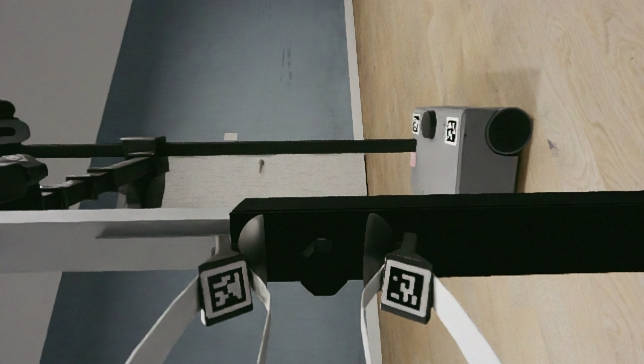

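>>> {"name": "execute_actions", "arguments": {"actions": [{"r1":{"joints":{"lift_m":0.742,"wrist_pitch_rad":0.002,"gripper_m":-0.018}},"r2":{"joints":{"arm_m":0.292}}}], "cameras": []}}

>>> {"name": "execute_actions", "arguments": {"actions": [{"r1":{"joints":{"lift_m":0.7505}},"r2":{"joints":{"gripper_m":-0.085}}}], "cameras": []}}

>>> {"name": "execute_actions", "arguments": {"actions": [{"r2":{"joints":{"arm_m":0.279}}}], "cameras": []}}

>>> {"name": "execute_actions", "arguments": {"actions": [{"r1":{"joints":{"lift_m":0.762}}}], "cameras": ["r2_wrist_camera"]}}

Scene clock: 77.63 s.
r1.base_odometry: x=+2.192 y=+1.611 heading=+2.849 (m, m, rad; r1's odometry frame)
r1.turned_by_wheels: +0.000 (rad since the last result)
r1.turned_by_imu: +0.001 (rad since the last result)
r1.base_tilt: forward=+0.4 right=-0.5 (deg)
r1.lidar_m: 3.68 3.46 3.10 2.07 1.96 1.99 2.56 2.17 4.46 0.66 2.82 2.87
r1.head_depth_mm: 3359 2641 2109 1790 - - - / 3236 2642 2106 - 1483 1302 1152 / 3077 2673 718 - 1450 1283 1153 / 2864 1526 933 1655 1452 1285 1152 / 2800 2375 2103 1698 1479 1295 1145 / 2636 2664 2083 1738 1477 1289 1152 / 2509 2636 2094 1744 1486 1292 1153
r1.base_status: not commanded
r1.joint_positions: lift_m=+0.742 arm_m=+0.291 wrist_yaw_rad=+0.004 wrist_pitch_rad=-0.059 wrist_roll_rad=+0.015 gripper_m=-0.017 head_pan_rad=-1.563 head_tilt_rad=-0.791
r1.joint_status: wrist_pitch_rad off_target (ended at -0.059, target +0.002); the others done
r1.motor_effort: left_wheel=+0(0) right_wheel=-3(4) lift_m=+33(49) arm_m=-10(9) wrist_yaw_rad=-2(1) wrist_pitch_rad=+28(49) wrist_roll_rad=-1(0) gripper_m=-18(18) head_pan_rad=-2(2) head_tilt_rad=-5(5) (%)
r1.hand_pose: x=-0.0204 y=-0.6899 z=+0.8416 quat_wxyz=(+0.702, +0.023, -0.712, -0.020) (m; r1's base frame)
r1.wrist_depth_mm: - - - - - - - / - - - - - - - / - - - - - - - / - 189 165 170 176 - - / - 94 96 98 99 101 - / - 67 68 71 73 75 78 / - - 539 145 - - -
r2.base_odometry: x=+0.272 y=+1.786 heading=+1.335 (m, m, rad; r2's odometry frame)
r2.turned_by_wheels: +0.000 (rad since the last result)
r2.turned_by_imu: +0.000 (rad since the last result)
r2.base_tilt: forward=-0.4 right=-0.9 (deg)
r2.lidar_m: 1.66 4.54 2.37 1.72 1.67 1.71 2.32 4.23 4.41 0.71 3.13 3.22
r2.head_depth_mm: 3716 3079 2277 1829 1518 1293 1129 / 3493 3050 2260 1808 1515 1289 1132 / 3302 3022 2099 1810 1523 1260 1128 / 1253 897 817 1687 1535 1263 1122 / 2764 2896 2151 1734 1500 1280 1119 / 2784 2951 2256 1798 1490 1279 1117 / 2645 2852 2248 1785 1489 1271 1117
r2.base_status: not commanded
r2.joint_positions: lift_m=+0.363 arm_m=+0.292 wrist_yaw_rad=+0.001 wrist_pitch_rad=-0.020 wrist_roll_rad=+1.569 gripper_m=+0.050 head_pan_rad=-1.563 head_tilt_rad=-0.790
r2.joint_status: all done
r2.motor_effort: left_wheel=+1(1) right_wheel=-2(1) lift_m=+16(16) arm_m=+0(12) wrist_yaw_rad=-2(2) wrist_pitch_rad=+8(8) wrist_roll_rad=+0(0) gripper_m=-1(0) head_pan_rad=-2(1) head_tilt_rad=-4(5) (%)
r2.hand_pose: x=-0.0211 y=-0.6926 z=+0.4725 quat_wxyz=(+0.001, +0.001, -1.000, -0.011) (m; r2's base frame)
r2.wrist_depth_mm: - - - - - 821 550 / - - - - - 831 553 / - - - - - 724 561 / 492 944 - - 947 736 508 / 192 191 192 186 187 190 190 / - - - - - 740 537 / - - - - - 794 567
pictures: none
No camera images: the call's "cameras" was empty. Leave "cameras" out to get every camera's image.

Scene clock: 79.47 s.
r1.base_odometry: x=+2.192 y=+1.611 heading=+2.849 (m, m, rad; r1's odometry frame)
r1.turned_by_wheels: +0.000 (rad since the last result)
r1.turned_by_imu: +0.000 (rad since the last result)
r1.base_tilt: forward=+0.4 right=-0.6 (deg)
r1.lidar_m: 3.67 3.44 3.07 2.07 1.96 1.99 2.56 2.17 4.45 0.66 2.83 2.86
r1.head_depth_mm: 3435 2652 2093 1792 - - - / 3224 2645 2096 - 1480 1295 1149 / 3086 2658 715 - 1459 1286 1150 / 2863 1527 1131 1653 1461 1289 1153 / 2796 2375 2084 1690 1479 1292 1150 / 2645 2668 2093 1738 1484 1295 1150 / 2515 2641 2095 1733 1484 1290 1147
r1.base_status: not commanded
r1.joint_positions: lift_m=+0.750 arm_m=+0.291 wrist_yaw_rad=+0.004 wrist_pitch_rad=-0.079 wrist_roll_rad=+0.015 gripper_m=-0.017 head_pan_rad=-1.563 head_tilt_rad=-0.791
r1.joint_status: all done
r1.on_its_own: wrist_pitch_rad is at rest, and its effort (+37) is outside its rest range (-20 to +32)
r1.motor_effort: left_wheel=+0(0) right_wheel=-3(3) lift_m=+53(52) arm_m=-10(8) wrist_yaw_rad=-2(2) wrist_pitch_rad=+37(38) wrist_roll_rad=+0(0) gripper_m=-18(18) head_pan_rad=-2(2) head_tilt_rad=-5(5) (%)
r1.hand_pose: x=-0.0205 y=-0.6891 z=+0.8445 quat_wxyz=(+0.702, +0.029, -0.711, -0.027) (m; r1's base frame)
r1.wrist_depth_mm: - - - - - - - / - - - - - - - / - - - - - - - / - 185 165 170 175 - - / - 98 100 102 103 105 - / - 70 71 72 73 76 78 / - - 492 146 - - -
r2.base_odometry: x=+0.272 y=+1.786 heading=+1.335 (m, m, rad; r2's odometry frame)
r2.turned_by_wheels: +0.000 (rad since the last result)
r2.turned_by_imu: +0.000 (rad since the last result)
r2.base_tilt: forward=-0.5 right=-0.9 (deg)
r2.lidar_m: 1.66 4.54 2.37 1.72 1.66 1.71 2.32 4.23 4.37 0.71 3.12 3.23
r2.head_depth_mm: 3833 3056 2286 1816 1511 1289 1126 / 3520 3042 2262 1825 1510 1295 1129 / 3345 2998 2109 1813 1528 1260 1124 / 1258 892 812 1691 1542 1257 1127 / 2786 2873 2156 1726 1494 1281 1123 / 2782 2947 2244 1790 1498 1277 1116 / 2625 2815 2212 1781 1495 1276 1122
r2.base_status: not commanded
r2.joint_positions: lift_m=+0.363 arm_m=+0.291 wrist_yaw_rad=-0.002 wrist_pitch_rad=-0.015 wrist_roll_rad=+1.569 gripper_m=-0.083 head_pan_rad=-1.563 head_tilt_rad=-0.790
r2.joint_status: all done
r2.on_its_own: arm_m is at rest, and its effort (+17) is outside its rest range (-14 to +14)
r2.motor_effort: left_wheel=-1(1) right_wheel=+1(0) lift_m=+18(18) arm_m=+17(17) wrist_yaw_rad=+1(2) wrist_pitch_rad=+6(8) wrist_roll_rad=+0(0) gripper_m=-40(100) head_pan_rad=-2(3) head_tilt_rad=-4(5) (%)
r2.hand_pose: x=-0.0217 y=-0.6915 z=+0.4738 quat_wxyz=(+0.001, -0.001, -1.000, -0.008) (m; r2's base frame)
r2.wrist_depth_mm: - - - - - 829 557 / - - - - - 849 558 / - - - - - 723 560 / 549 944 - - 973 732 516 / 194 194 192 188 190 191 193 / - - - - 194 795 537 / - - - - - 835 575
pictures: none
No camera images: the call's "cameras" was empty. Leave "cameras" out to get every camera's image.

Scene clock: 80.77 s.
r1.base_odometry: x=+2.192 y=+1.611 heading=+2.849 (m, m, rad; r1's odometry frame)
r1.turned_by_wheels: +0.000 (rad since the last result)
r1.turned_by_imu: +0.000 (rad since the last result)
r1.base_tilt: forward=+0.4 right=-0.5 (deg)
r1.lidar_m: 3.68 3.45 3.10 2.07 1.96 1.99 2.55 2.18 4.47 0.66 2.83 2.87
r1.head_depth_mm: 3369 2651 2092 1786 - - - / 3270 2625 2108 - 1481 1299 1151 / 3108 2652 717 - 1463 1289 1150 / 2876 1504 1139 1661 1455 1291 1153 / 2772 2390 2118 1701 1493 1295 1150 / 2661 2627 2086 1744 1485 1297 1152 / 2517 2623 2100 1733 1485 1291 1147
r1.base_status: not commanded
r1.joint_positions: lift_m=+0.750 arm_m=+0.291 wrist_yaw_rad=+0.004 wrist_pitch_rad=-0.079 wrist_roll_rad=+0.015 gripper_m=-0.017 head_pan_rad=-1.563 head_tilt_rad=-0.791
r1.joint_status: not commanded
r1.on_its_own: wrist_pitch_rad is at rest, and its effort (+37) is outside its rest range (-20 to +32)
r1.motor_effort: left_wheel=+0(0) right_wheel=-2(2) lift_m=+53(53) arm_m=-9(9) wrist_yaw_rad=-2(1) wrist_pitch_rad=+37(37) wrist_roll_rad=+0(0) gripper_m=-19(18) head_pan_rad=-2(2) head_tilt_rad=-5(5) (%)
r1.hand_pose: x=-0.0205 y=-0.6891 z=+0.8445 quat_wxyz=(+0.702, +0.029, -0.711, -0.027) (m; r1's base frame)
r1.wrist_depth_mm: - - - - - - - / - - - - - - - / - - - - - - - / - 186 165 171 176 - - / - 98 99 101 103 105 - / - 70 71 72 73 75 79 / - - 496 147 - - -
r2.base_odometry: x=+0.272 y=+1.786 heading=+1.335 (m, m, rad; r2's odometry frame)
r2.turned_by_wheels: +0.000 (rad since the last result)
r2.turned_by_imu: +0.000 (rad since the last result)
r2.base_tilt: forward=-0.5 right=-0.8 (deg)
r2.lidar_m: 1.66 4.51 2.37 1.72 1.66 1.70 2.32 4.23 4.37 0.71 3.12 3.23
r2.head_depth_mm: 3749 3052 2281 1820 1519 1294 1135 / 3553 3044 2273 1810 1494 1293 1129 / 3294 3001 2132 1800 1552 1261 1115 / 1256 887 812 1678 1533 1256 1124 / 2764 2836 2170 1718 1491 1283 1120 / 2755 2904 2228 1789 1490 1281 1119 / 2648 2816 2235 1779 1482 1273 1116
r2.base_status: not commanded
r2.joint_positions: lift_m=+0.363 arm_m=+0.280 wrist_yaw_rad=-0.001 wrist_pitch_rad=-0.022 wrist_roll_rad=+1.571 gripper_m=-0.077 head_pan_rad=-1.563 head_tilt_rad=-0.791
r2.joint_status: all done
r2.on_its_own: gripper_m is held at -0.078, not at your -0.085, by its stall guard, which is still easing
r2.motor_effort: left_wheel=+1(4) right_wheel=-1(3) lift_m=+18(18) arm_m=-13(20) wrist_yaw_rad=+1(1) wrist_pitch_rad=+8(10) wrist_roll_rad=-1(1) gripper_m=-36(39) head_pan_rad=-1(3) head_tilt_rad=-4(4) (%)
r2.hand_pose: x=-0.0216 y=-0.6807 z=+0.4721 quat_wxyz=(+0.000, +0.000, -1.000, -0.011) (m; r2's base frame)
r2.wrist_depth_mm: - - - - - 839 552 / - - - - - 819 558 / - - - - - 731 557 / 553 985 - - 957 732 515 / 204 204 201 197 200 201 204 / - - - 161 - 795 536 / - - - - - 845 562
pictures: none
No camera images: the call's "cameras" was empty. Leave "cameras" out to get every camera's image.

Scene clock: 81.53 s.
r1.base_odometry: x=+2.192 y=+1.611 heading=+2.849 (m, m, rad; r1's odometry frame)
r1.turned_by_wheels: +0.000 (rad since the last result)
r1.turned_by_imu: +0.000 (rad since the last result)
r1.base_tilt: forward=+0.4 right=-0.4 (deg)
r1.lidar_m: 3.70 3.46 3.09 2.07 1.96 1.99 2.56 2.17 4.43 0.66 2.82 2.87
r1.head_depth_mm: 3400 2641 2131 1799 - - - / 3245 2672 2162 - 1476 1302 1152 / 3090 2640 697 - 1461 1288 1153 / 2862 1486 1147 1654 1459 1283 1154 / 2795 2391 2085 1698 1486 1298 1153 / 2625 2637 2089 1735 1490 1295 1151 / 2512 2642 2085 1736 1482 1291 1149
r1.base_status: not commanded
r1.joint_positions: lift_m=+0.761 arm_m=+0.291 wrist_yaw_rad=+0.004 wrist_pitch_rad=-0.082 wrist_roll_rad=+0.015 gripper_m=-0.017 head_pan_rad=-1.563 head_tilt_rad=-0.791
r1.joint_status: all done
r1.on_its_own: wrist_pitch_rad is at rest, and its effort (+39) is outside its rest range (-20 to +32)
r1.motor_effort: left_wheel=+0(0) right_wheel=-2(2) lift_m=+53(55) arm_m=-9(9) wrist_yaw_rad=-2(4) wrist_pitch_rad=+39(39) wrist_roll_rad=-1(0) gripper_m=-18(18) head_pan_rad=-2(2) head_tilt_rad=-4(4) (%)
r1.hand_pose: x=-0.0205 y=-0.6889 z=+0.8550 quat_wxyz=(+0.702, +0.031, -0.711, -0.028) (m; r1's base frame)
r1.wrist_depth_mm: - - - - - - - / - - - - - - - / - - - - - - - / - 184 165 169 175 - - / - 99 100 102 104 106 - / - 71 72 73 74 75 78 / - - 509 147 - - -
r2.base_odometry: x=+0.272 y=+1.786 heading=+1.335 (m, m, rad; r2's odometry frame)
r2.turned_by_wheels: +0.000 (rad since the last result)
r2.turned_by_imu: +0.000 (rad since the last result)
r2.base_tilt: forward=-0.5 right=-0.8 (deg)
r2.lidar_m: 1.66 4.54 2.36 1.72 1.66 1.71 2.32 4.22 4.39 0.71 3.12 3.23
r2.head_depth_mm: 3811 3035 2284 1828 1507 1292 1130 / 3517 3042 2298 1800 1513 1293 1130 / 3319 3022 2128 1807 1547 1266 1130 / 1239 874 790 1672 1532 1258 1121 / 2804 2856 2166 1733 1494 1280 1123 / 2765 2908 2226 1793 1496 1270 1111 / 2635 2823 2226 1780 1489 1272 1116
r2.base_status: not commanded
r2.joint_positions: lift_m=+0.363 arm_m=+0.280 wrist_yaw_rad=-0.001 wrist_pitch_rad=-0.022 wrist_roll_rad=+1.571 gripper_m=-0.073 head_pan_rad=-1.563 head_tilt_rad=-0.791
r2.joint_status: not commanded
r2.on_its_own: gripper_m is held at -0.075, not at your -0.085, by its stall guard, which is still easing
r2.motor_effort: left_wheel=+0(0) right_wheel=+0(1) lift_m=+18(18) arm_m=-13(13) wrist_yaw_rad=+1(1) wrist_pitch_rad=+8(8) wrist_roll_rad=-1(1) gripper_m=-35(36) head_pan_rad=-1(2) head_tilt_rad=-3(4) (%)
r2.hand_pose: x=-0.0216 y=-0.6806 z=+0.4721 quat_wxyz=(+0.000, +0.000, -1.000, -0.011) (m; r2's base frame)
r2.wrist_depth_mm: - - - - - 819 550 / - - - - - 835 548 / - - - - - 733 555 / 640 972 - - 941 724 507 / 204 203 202 197 200 202 204 / - - - 161 - 772 530 / - - - - - 838 565
pictures: r2_wrist_camera
Images, in order (width x height): r2_wrist_camera 644x364.

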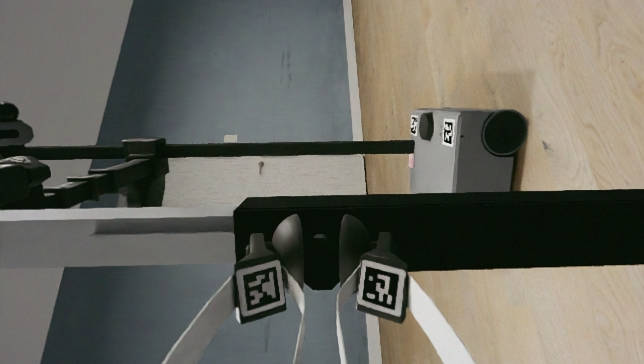

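>>> {"name": "execute_actions", "arguments": {"actions": [{"r2":{"joints":{"gripper_m":0.045}},"r1":{"joints":{"wrist_pitch_rad":0}}}], "cameras": []}}

>>> {"name": "execute_actions", "arguments": {"actions": [{"r2":{"joints":{"arm_m":0.291}}}], "cameras": []}}

>>> {"name": "execute_actions", "arguments": {"actions": [{"r2":{"joints":{"gripper_m":-0.06}}}], "cameras": []}}

>>> {"name": "execute_actions", "arguments": {"actions": [{"r2":{"joints":{"arm_m":0.287}}}], "cameras": []}}

>>> {"name": "execute_actions", "arguments": {"actions": [{"r1":{"joints":{"lift_m":0.789}}}], "cameras": ["r2_wrist_camera"]}}

Scene clock: 87.47 s.
r1.base_odometry: x=+2.192 y=+1.611 heading=+2.849 (m, m, rad; r1's odometry frame)
r1.turned_by_wheels: +0.000 (rad since the last result)
r1.turned_by_imu: +0.001 (rad since the last result)
r1.base_tilt: forward=+0.5 right=-0.7 (deg)
r1.lidar_m: 3.68 3.46 3.09 2.07 1.96 1.98 2.55 2.17 4.47 0.66 2.82 2.87
r1.head_depth_mm: 3359 2646 2139 1813 - - - / 3247 2647 2163 - 1464 1299 1156 / 3123 2677 699 - 1452 1287 1153 / 2847 1486 1142 1659 1455 1291 1152 / 2802 2379 2093 1694 1484 1301 1152 / 2625 2618 2083 1725 1484 1300 1152 / 2529 2621 2090 1725 1477 1292 1146
r1.base_status: not commanded
r1.joint_positions: lift_m=+0.761 arm_m=+0.291 wrist_yaw_rad=+0.004 wrist_pitch_rad=-0.082 wrist_roll_rad=+0.015 gripper_m=-0.017 head_pan_rad=-1.563 head_tilt_rad=-0.791
r1.joint_status: wrist_pitch_rad off_target (ended at -0.082, target +0.000)
r1.on_its_own: wrist_pitch_rad is at rest, and its effort (+38) is outside its rest range (-20 to +32)
r1.motor_effort: left_wheel=+0(0) right_wheel=-3(2) lift_m=+53(53) arm_m=-8(9) wrist_yaw_rad=-2(1) wrist_pitch_rad=+38(38) wrist_roll_rad=+0(0) gripper_m=-19(18) head_pan_rad=-2(2) head_tilt_rad=-4(5) (%)
r1.hand_pose: x=-0.0205 y=-0.6889 z=+0.8550 quat_wxyz=(+0.702, +0.031, -0.711, -0.028) (m; r1's base frame)
r1.wrist_depth_mm: - - - - - - - / - - - - - - - / - - - - - - - / - 184 165 171 175 - - / - 98 100 102 104 106 - / - 71 72 73 74 75 78 / - - 508 147 - - -
r2.base_odometry: x=+0.272 y=+1.786 heading=+1.335 (m, m, rad; r2's odometry frame)
r2.turned_by_wheels: +0.000 (rad since the last result)
r2.turned_by_imu: +0.001 (rad since the last result)
r2.base_tilt: forward=-0.4 right=-0.8 (deg)
r2.lidar_m: 1.66 4.55 2.37 1.72 1.66 1.71 2.32 4.23 4.39 0.71 3.12 3.23
r2.head_depth_mm: 3761 3058 2263 1827 1508 1288 1124 / 3616 3061 2299 1826 1504 1294 1130 / 3269 3020 2129 1812 1530 1263 1125 / 1237 870 794 1679 1530 1261 1125 / 2818 2858 2171 1725 1494 1275 1120 / 2747 2928 2246 1795 1489 1279 1118 / 2680 2823 2218 1778 1484 1272 1117
r2.base_status: not commanded
r2.joint_positions: lift_m=+0.363 arm_m=+0.279 wrist_yaw_rad=-0.001 wrist_pitch_rad=-0.023 wrist_roll_rad=+1.571 gripper_m=+0.045 head_pan_rad=-1.563 head_tilt_rad=-0.791
r2.joint_status: all done
r2.motor_effort: left_wheel=+1(1) right_wheel=-1(1) lift_m=+18(18) arm_m=-3(11) wrist_yaw_rad=+0(0) wrist_pitch_rad=+9(10) wrist_roll_rad=-1(1) gripper_m=+1(79) head_pan_rad=-3(2) head_tilt_rad=-4(4) (%)
r2.hand_pose: x=-0.0216 y=-0.6798 z=+0.4717 quat_wxyz=(+0.000, +0.000, -1.000, -0.012) (m; r2's base frame)
r2.wrist_depth_mm: - - - - - 819 553 / - - - - - 827 559 / - - - - - 728 558 / 644 995 - - 940 726 510 / 206 204 202 199 202 204 205 / - - - - - 774 561 / - - - - - 797 558
pictures: none
No camera images: the call's "cameras" was empty. Leave "cameras" out to get every camera's image.

Scene clock: 88.33 s.
r1.base_odometry: x=+2.192 y=+1.611 heading=+2.849 (m, m, rad; r1's odometry frame)
r1.turned_by_wheels: +0.000 (rad since the last result)
r1.turned_by_imu: +0.000 (rad since the last result)
r1.base_tilt: forward=+0.5 right=-0.4 (deg)
r1.lidar_m: 3.70 3.45 3.10 2.07 1.96 1.99 2.55 2.17 4.48 0.66 2.82 2.87
r1.head_depth_mm: 3404 2668 2142 1809 - - - / 3216 2643 2168 - 1473 1303 1150 / 3105 2637 699 - 1466 1286 1155 / 2850 1486 1145 1657 1449 1284 1152 / 2787 2389 2092 1692 1482 1301 1152 / 2631 2645 2078 1743 1485 1300 1152 / 2524 2636 2097 1745 1489 1298 1149
r1.base_status: not commanded
r1.joint_positions: lift_m=+0.761 arm_m=+0.291 wrist_yaw_rad=+0.004 wrist_pitch_rad=-0.082 wrist_roll_rad=+0.015 gripper_m=-0.017 head_pan_rad=-1.563 head_tilt_rad=-0.791
r1.joint_status: not commanded
r1.on_its_own: wrist_pitch_rad is at rest, and its effort (+38) is outside its rest range (-20 to +32)
r1.motor_effort: left_wheel=+0(0) right_wheel=-2(2) lift_m=+52(53) arm_m=-10(9) wrist_yaw_rad=-2(1) wrist_pitch_rad=+38(38) wrist_roll_rad=-1(0) gripper_m=-18(19) head_pan_rad=-2(2) head_tilt_rad=-5(5) (%)
r1.hand_pose: x=-0.0205 y=-0.6889 z=+0.8550 quat_wxyz=(+0.702, +0.031, -0.711, -0.028) (m; r1's base frame)
r1.wrist_depth_mm: - - - - - - - / - - - - - - - / - - - - - - - / - 185 166 169 175 - - / - 98 100 102 104 106 - / - 71 72 73 74 75 78 / - - 518 146 - - -
r2.base_odometry: x=+0.272 y=+1.786 heading=+1.335 (m, m, rad; r2's odometry frame)
r2.turned_by_wheels: +0.000 (rad since the last result)
r2.turned_by_imu: +0.000 (rad since the last result)
r2.base_tilt: forward=-0.6 right=-0.9 (deg)
r2.lidar_m: 1.66 4.54 2.37 1.72 1.66 1.71 2.33 4.22 4.39 0.71 3.11 3.23
r2.head_depth_mm: 3791 3031 2276 1814 1505 1294 1133 / 3518 3075 2274 1808 1516 1294 1128 / 3316 3005 2116 1801 1526 1252 1125 / 1238 872 790 1679 1533 1262 1120 / 2796 2882 2157 1734 1490 1281 1121 / 2789 2961 2226 1782 1487 1281 1122 / 2625 2818 2251 1778 1494 1270 1124
r2.base_status: not commanded
r2.joint_positions: lift_m=+0.363 arm_m=+0.291 wrist_yaw_rad=-0.001 wrist_pitch_rad=-0.023 wrist_roll_rad=+1.571 gripper_m=+0.045 head_pan_rad=-1.563 head_tilt_rad=-0.791
r2.joint_status: all done
r2.motor_effort: left_wheel=+1(0) right_wheel=-1(1) lift_m=+18(18) arm_m=+3(6) wrist_yaw_rad=+0(0) wrist_pitch_rad=+9(9) wrist_roll_rad=-1(1) gripper_m=+1(0) head_pan_rad=-3(3) head_tilt_rad=-4(4) (%)
r2.hand_pose: x=-0.0216 y=-0.6913 z=+0.4717 quat_wxyz=(+0.000, +0.000, -1.000, -0.012) (m; r2's base frame)
r2.wrist_depth_mm: - - - - - 814 549 / - - - - - 831 555 / - - - - - 732 555 / 676 976 - - 946 742 507 / 193 193 191 186 189 191 193 / - - - 191 194 741 533 / - - - - - 794 564
pictures: none
No camera images: the call's "cameras" was empty. Leave "cameras" out to get every camera's image.

Scene clock: 89.87 s.
r1.base_odometry: x=+2.192 y=+1.611 heading=+2.849 (m, m, rad; r1's odometry frame)
r1.turned_by_wheels: +0.000 (rad since the last result)
r1.turned_by_imu: +0.000 (rad since the last result)
r1.base_tilt: forward=+0.5 right=-0.5 (deg)
r1.lidar_m: 3.69 3.45 3.11 2.07 1.96 1.99 2.56 2.18 4.46 0.66 2.82 2.87
r1.head_depth_mm: 3374 2639 2136 1815 - - - / 3259 2671 2155 - 1471 1306 1151 / 3101 2673 698 - 1454 1295 1147 / 2855 1482 1142 1659 1450 1284 1154 / 2819 2365 2094 1698 1488 1301 1153 / 2649 2650 2091 1747 1485 1300 1151 / 2509 2613 2079 1736 1480 1299 1150
r1.base_status: not commanded
r1.joint_positions: lift_m=+0.761 arm_m=+0.291 wrist_yaw_rad=+0.004 wrist_pitch_rad=-0.082 wrist_roll_rad=+0.015 gripper_m=-0.017 head_pan_rad=-1.563 head_tilt_rad=-0.791
r1.joint_status: not commanded
r1.on_its_own: wrist_pitch_rad is at rest, and its effort (+37) is outside its rest range (-20 to +32)
r1.motor_effort: left_wheel=+0(0) right_wheel=-2(2) lift_m=+53(52) arm_m=-9(9) wrist_yaw_rad=-3(3) wrist_pitch_rad=+37(37) wrist_roll_rad=+0(1) gripper_m=-19(18) head_pan_rad=-2(2) head_tilt_rad=-4(4) (%)
r1.hand_pose: x=-0.0205 y=-0.6890 z=+0.8550 quat_wxyz=(+0.702, +0.031, -0.711, -0.028) (m; r1's base frame)
r1.wrist_depth_mm: - - - - - - - / - - - - - - - / - - - - - - - / - 184 164 169 175 - - / - 98 100 102 104 106 - / - 71 72 73 74 75 78 / - - 525 146 - - -
r2.base_odometry: x=+0.272 y=+1.786 heading=+1.335 (m, m, rad; r2's odometry frame)
r2.turned_by_wheels: +0.000 (rad since the last result)
r2.turned_by_imu: +0.000 (rad since the last result)
r2.base_tilt: forward=-0.5 right=-0.7 (deg)
r2.lidar_m: 1.66 4.53 2.37 1.72 1.66 1.70 2.33 4.23 4.38 0.71 3.12 3.23
r2.head_depth_mm: 3766 3076 2286 1810 1516 1297 1133 / 3529 3036 2280 1819 1503 1289 1128 / 3283 3016 2127 1805 1524 1257 1125 / 1231 879 797 1667 1534 1262 1128 / 2785 2841 2165 1731 1498 1279 1124 / 2808 2893 2217 1786 1490 1278 1122 / 2632 2848 2208 1774 1492 1277 1119
r2.base_status: not commanded
r2.joint_positions: lift_m=+0.363 arm_m=+0.292 wrist_yaw_rad=-0.001 wrist_pitch_rad=-0.021 wrist_roll_rad=+1.571 gripper_m=-0.059 head_pan_rad=-1.563 head_tilt_rad=-0.791
r2.joint_status: all done
r2.motor_effort: left_wheel=+1(1) right_wheel=-2(1) lift_m=+18(18) arm_m=-14(14) wrist_yaw_rad=+0(0) wrist_pitch_rad=+8(10) wrist_roll_rad=-1(1) gripper_m=-31(100) head_pan_rad=-2(3) head_tilt_rad=-4(4) (%)
r2.hand_pose: x=-0.0216 y=-0.6927 z=+0.4722 quat_wxyz=(+0.000, +0.000, -1.000, -0.011) (m; r2's base frame)
r2.wrist_depth_mm: - - - - - 828 552 / - - - - - 839 555 / - - - - - 720 559 / 675 988 - - 943 733 533 / 192 191 189 185 187 189 190 / - - - 146 191 744 512 / - - - - - 868 564
pictures: none
No camera images: the call's "cameras" was empty. Leave "cameras" out to get every camera's image.

Scene clock: 90.90 s.
r1.base_odometry: x=+2.192 y=+1.611 heading=+2.849 (m, m, rad; r1's odometry frame)
r1.turned_by_wheels: +0.000 (rad since the last result)
r1.turned_by_imu: +0.000 (rad since the last result)
r1.base_tilt: forward=+0.5 right=-0.5 (deg)
r1.lidar_m: 3.69 3.44 3.09 2.07 1.95 1.99 2.56 2.17 4.46 0.66 2.82 2.88
r1.head_depth_mm: 3396 2671 2132 1812 - - - / 3292 2643 2171 - 1473 1306 1155 / 3100 2661 699 - 1457 1289 1154 / 2840 1482 1142 1667 1451 1289 1154 / 2818 2359 2102 1696 1488 1297 1153 / 2664 2638 2097 1741 1478 1293 1146 / 2502 2628 2104 1719 1481 1297 1154
r1.base_status: not commanded
r1.joint_positions: lift_m=+0.761 arm_m=+0.291 wrist_yaw_rad=+0.004 wrist_pitch_rad=-0.082 wrist_roll_rad=+0.015 gripper_m=-0.017 head_pan_rad=-1.563 head_tilt_rad=-0.791
r1.joint_status: not commanded
r1.on_its_own: wrist_pitch_rad is at rest, and its effort (+37) is outside its rest range (-20 to +32)
r1.motor_effort: left_wheel=+0(0) right_wheel=-2(2) lift_m=+53(52) arm_m=-9(10) wrist_yaw_rad=-2(3) wrist_pitch_rad=+37(37) wrist_roll_rad=+0(0) gripper_m=-18(18) head_pan_rad=-2(2) head_tilt_rad=-5(4) (%)
r1.hand_pose: x=-0.0205 y=-0.6890 z=+0.8550 quat_wxyz=(+0.702, +0.031, -0.711, -0.028) (m; r1's base frame)
r1.wrist_depth_mm: - - - - - - - / - - - - - - - / - - - - - - - / - 184 165 170 175 - - / - 99 100 102 104 105 - / - 71 72 73 74 76 78 / - - 510 146 - - -
r2.base_odometry: x=+0.272 y=+1.786 heading=+1.335 (m, m, rad; r2's odometry frame)
r2.turned_by_wheels: +0.000 (rad since the last result)
r2.turned_by_imu: +0.000 (rad since the last result)
r2.base_tilt: forward=-0.5 right=-0.8 (deg)
r2.lidar_m: 1.66 4.54 2.38 1.72 1.66 1.71 2.33 4.24 4.38 0.71 3.13 3.23
r2.head_depth_mm: 3814 3043 2293 1809 1522 1295 1126 / 3550 3013 2284 1812 1504 1295 1126 / 3309 3050 2123 1802 1541 1258 1126 / 1235 870 796 1678 1531 1257 1127 / 2758 2865 2175 1727 1499 1277 1128 / 2751 2937 2217 1786 1497 1278 1116 / 2633 2821 2229 1776 1484 1277 1118
r2.base_status: not commanded
r2.joint_positions: lift_m=+0.363 arm_m=+0.288 wrist_yaw_rad=-0.002 wrist_pitch_rad=-0.020 wrist_roll_rad=+1.571 gripper_m=-0.053 head_pan_rad=-1.563 head_tilt_rad=-0.791
r2.joint_status: all done
r2.on_its_own: gripper_m is held at -0.054, not at your -0.060, by its stall guard, which is still easing; arm_m is at rest, and its effort (-16) is outside its rest range (-14 to +14)
r2.motor_effort: left_wheel=+1(1) right_wheel=-1(2) lift_m=+18(18) arm_m=-16(22) wrist_yaw_rad=+1(2) wrist_pitch_rad=+8(8) wrist_roll_rad=-1(1) gripper_m=-9(30) head_pan_rad=-1(3) head_tilt_rad=-4(3) (%)
r2.hand_pose: x=-0.0219 y=-0.6889 z=+0.4724 quat_wxyz=(+0.000, -0.001, -1.000, -0.011) (m; r2's base frame)
r2.wrist_depth_mm: - - - - - 821 558 / - - - - - 812 562 / - - - - - 736 554 / 639 994 - - 952 754 529 / 195 195 194 189 191 194 195 / - - - 151 195 732 533 / - - - - - 824 567
pictures: none
No camera images: the call's "cameras" was empty. Leave "cameras" out to get every camera's image.

Scene clock: 91.93 s.
r1.base_odometry: x=+2.192 y=+1.611 heading=+2.849 (m, m, rad; r1's odometry frame)
r1.turned_by_wheels: +0.000 (rad since the last result)
r1.turned_by_imu: +0.000 (rad since the last result)
r1.base_tilt: forward=+0.4 right=-0.6 (deg)
r1.lidar_m: 3.69 3.44 3.11 2.07 1.96 1.99 2.56 2.17 4.47 0.66 2.82 2.88
r1.head_depth_mm: 3400 2641 2166 - - - 1158 / 3241 2642 2244 1658 1482 1300 1149 / 3104 2672 - 1664 1454 1285 1151 / 2851 1451 1174 1660 1451 1285 1150 / 2814 2393 2105 1701 1486 1305 1152 / 2669 2632 2101 1729 1486 1295 1152 / 2530 2632 2081 1745 1479 1299 1148
r1.base_status: not commanded
r1.joint_positions: lift_m=+0.788 arm_m=+0.291 wrist_yaw_rad=+0.004 wrist_pitch_rad=-0.081 wrist_roll_rad=+0.015 gripper_m=-0.017 head_pan_rad=-1.563 head_tilt_rad=-0.791
r1.joint_status: all done
r1.on_its_own: wrist_pitch_rad is at rest, and its effort (+37) is outside its rest range (-20 to +32)
r1.motor_effort: left_wheel=+0(0) right_wheel=-2(2) lift_m=+52(53) arm_m=-9(9) wrist_yaw_rad=-2(2) wrist_pitch_rad=+37(37) wrist_roll_rad=-1(0) gripper_m=-18(19) head_pan_rad=-2(2) head_tilt_rad=-5(4) (%)
r1.hand_pose: x=-0.0205 y=-0.6890 z=+0.8823 quat_wxyz=(+0.702, +0.030, -0.711, -0.028) (m; r1's base frame)
r1.wrist_depth_mm: - - - - - - - / - - - - - - - / - - - - - - - / - 184 165 169 176 - - / - 98 100 102 104 105 - / - 71 72 73 74 75 78 / - - 574 147 - - -
r2.base_odometry: x=+0.272 y=+1.786 heading=+1.335 (m, m, rad; r2's odometry frame)
r2.turned_by_wheels: +0.000 (rad since the last result)
r2.turned_by_imu: +0.000 (rad since the last result)
r2.base_tilt: forward=-0.5 right=-0.7 (deg)
r2.lidar_m: 1.67 4.54 2.38 1.72 1.67 1.71 2.32 4.22 4.40 0.71 3.12 3.23
r2.head_depth_mm: 3766 3038 2296 1824 1507 1293 1127 / 3544 3056 2254 1821 1512 1286 1128 / 3330 3023 2182 1814 1542 1263 1130 / 1209 849 811 1661 1533 1257 1129 / 2833 2991 2178 1730 1495 1284 1124 / 2744 2927 2239 1788 1489 1281 1117 / 2651 2845 2239 1777 1488 1273 1114
r2.base_status: not commanded
r2.joint_positions: lift_m=+0.363 arm_m=+0.288 wrist_yaw_rad=-0.002 wrist_pitch_rad=-0.021 wrist_roll_rad=+1.571 gripper_m=-0.049 head_pan_rad=-1.563 head_tilt_rad=-0.791
r2.joint_status: not commanded
r2.on_its_own: gripper_m is held at -0.051, not at your -0.060, by its stall guard, which is still easing; arm_m is at rest, and its effort (-15) is outside its rest range (-14 to +14)
r2.motor_effort: left_wheel=+1(0) right_wheel=+0(0) lift_m=+18(18) arm_m=-15(16) wrist_yaw_rad=+2(2) wrist_pitch_rad=+8(8) wrist_roll_rad=-1(1) gripper_m=-27(28) head_pan_rad=-3(3) head_tilt_rad=-4(3) (%)
r2.hand_pose: x=-0.0219 y=-0.6889 z=+0.4723 quat_wxyz=(+0.000, -0.001, -1.000, -0.011) (m; r2's base frame)
r2.wrist_depth_mm: - - - - - 814 547 / - - - - - 836 561 / - - - - - 730 562 / 744 - - - 961 738 533 / 194 195 193 190 191 193 195 / - - - 150 195 728 536 / - - - - - 833 559
pictures: r2_wrist_camera
Images, in order (width x height): r2_wrist_camera 644x364.

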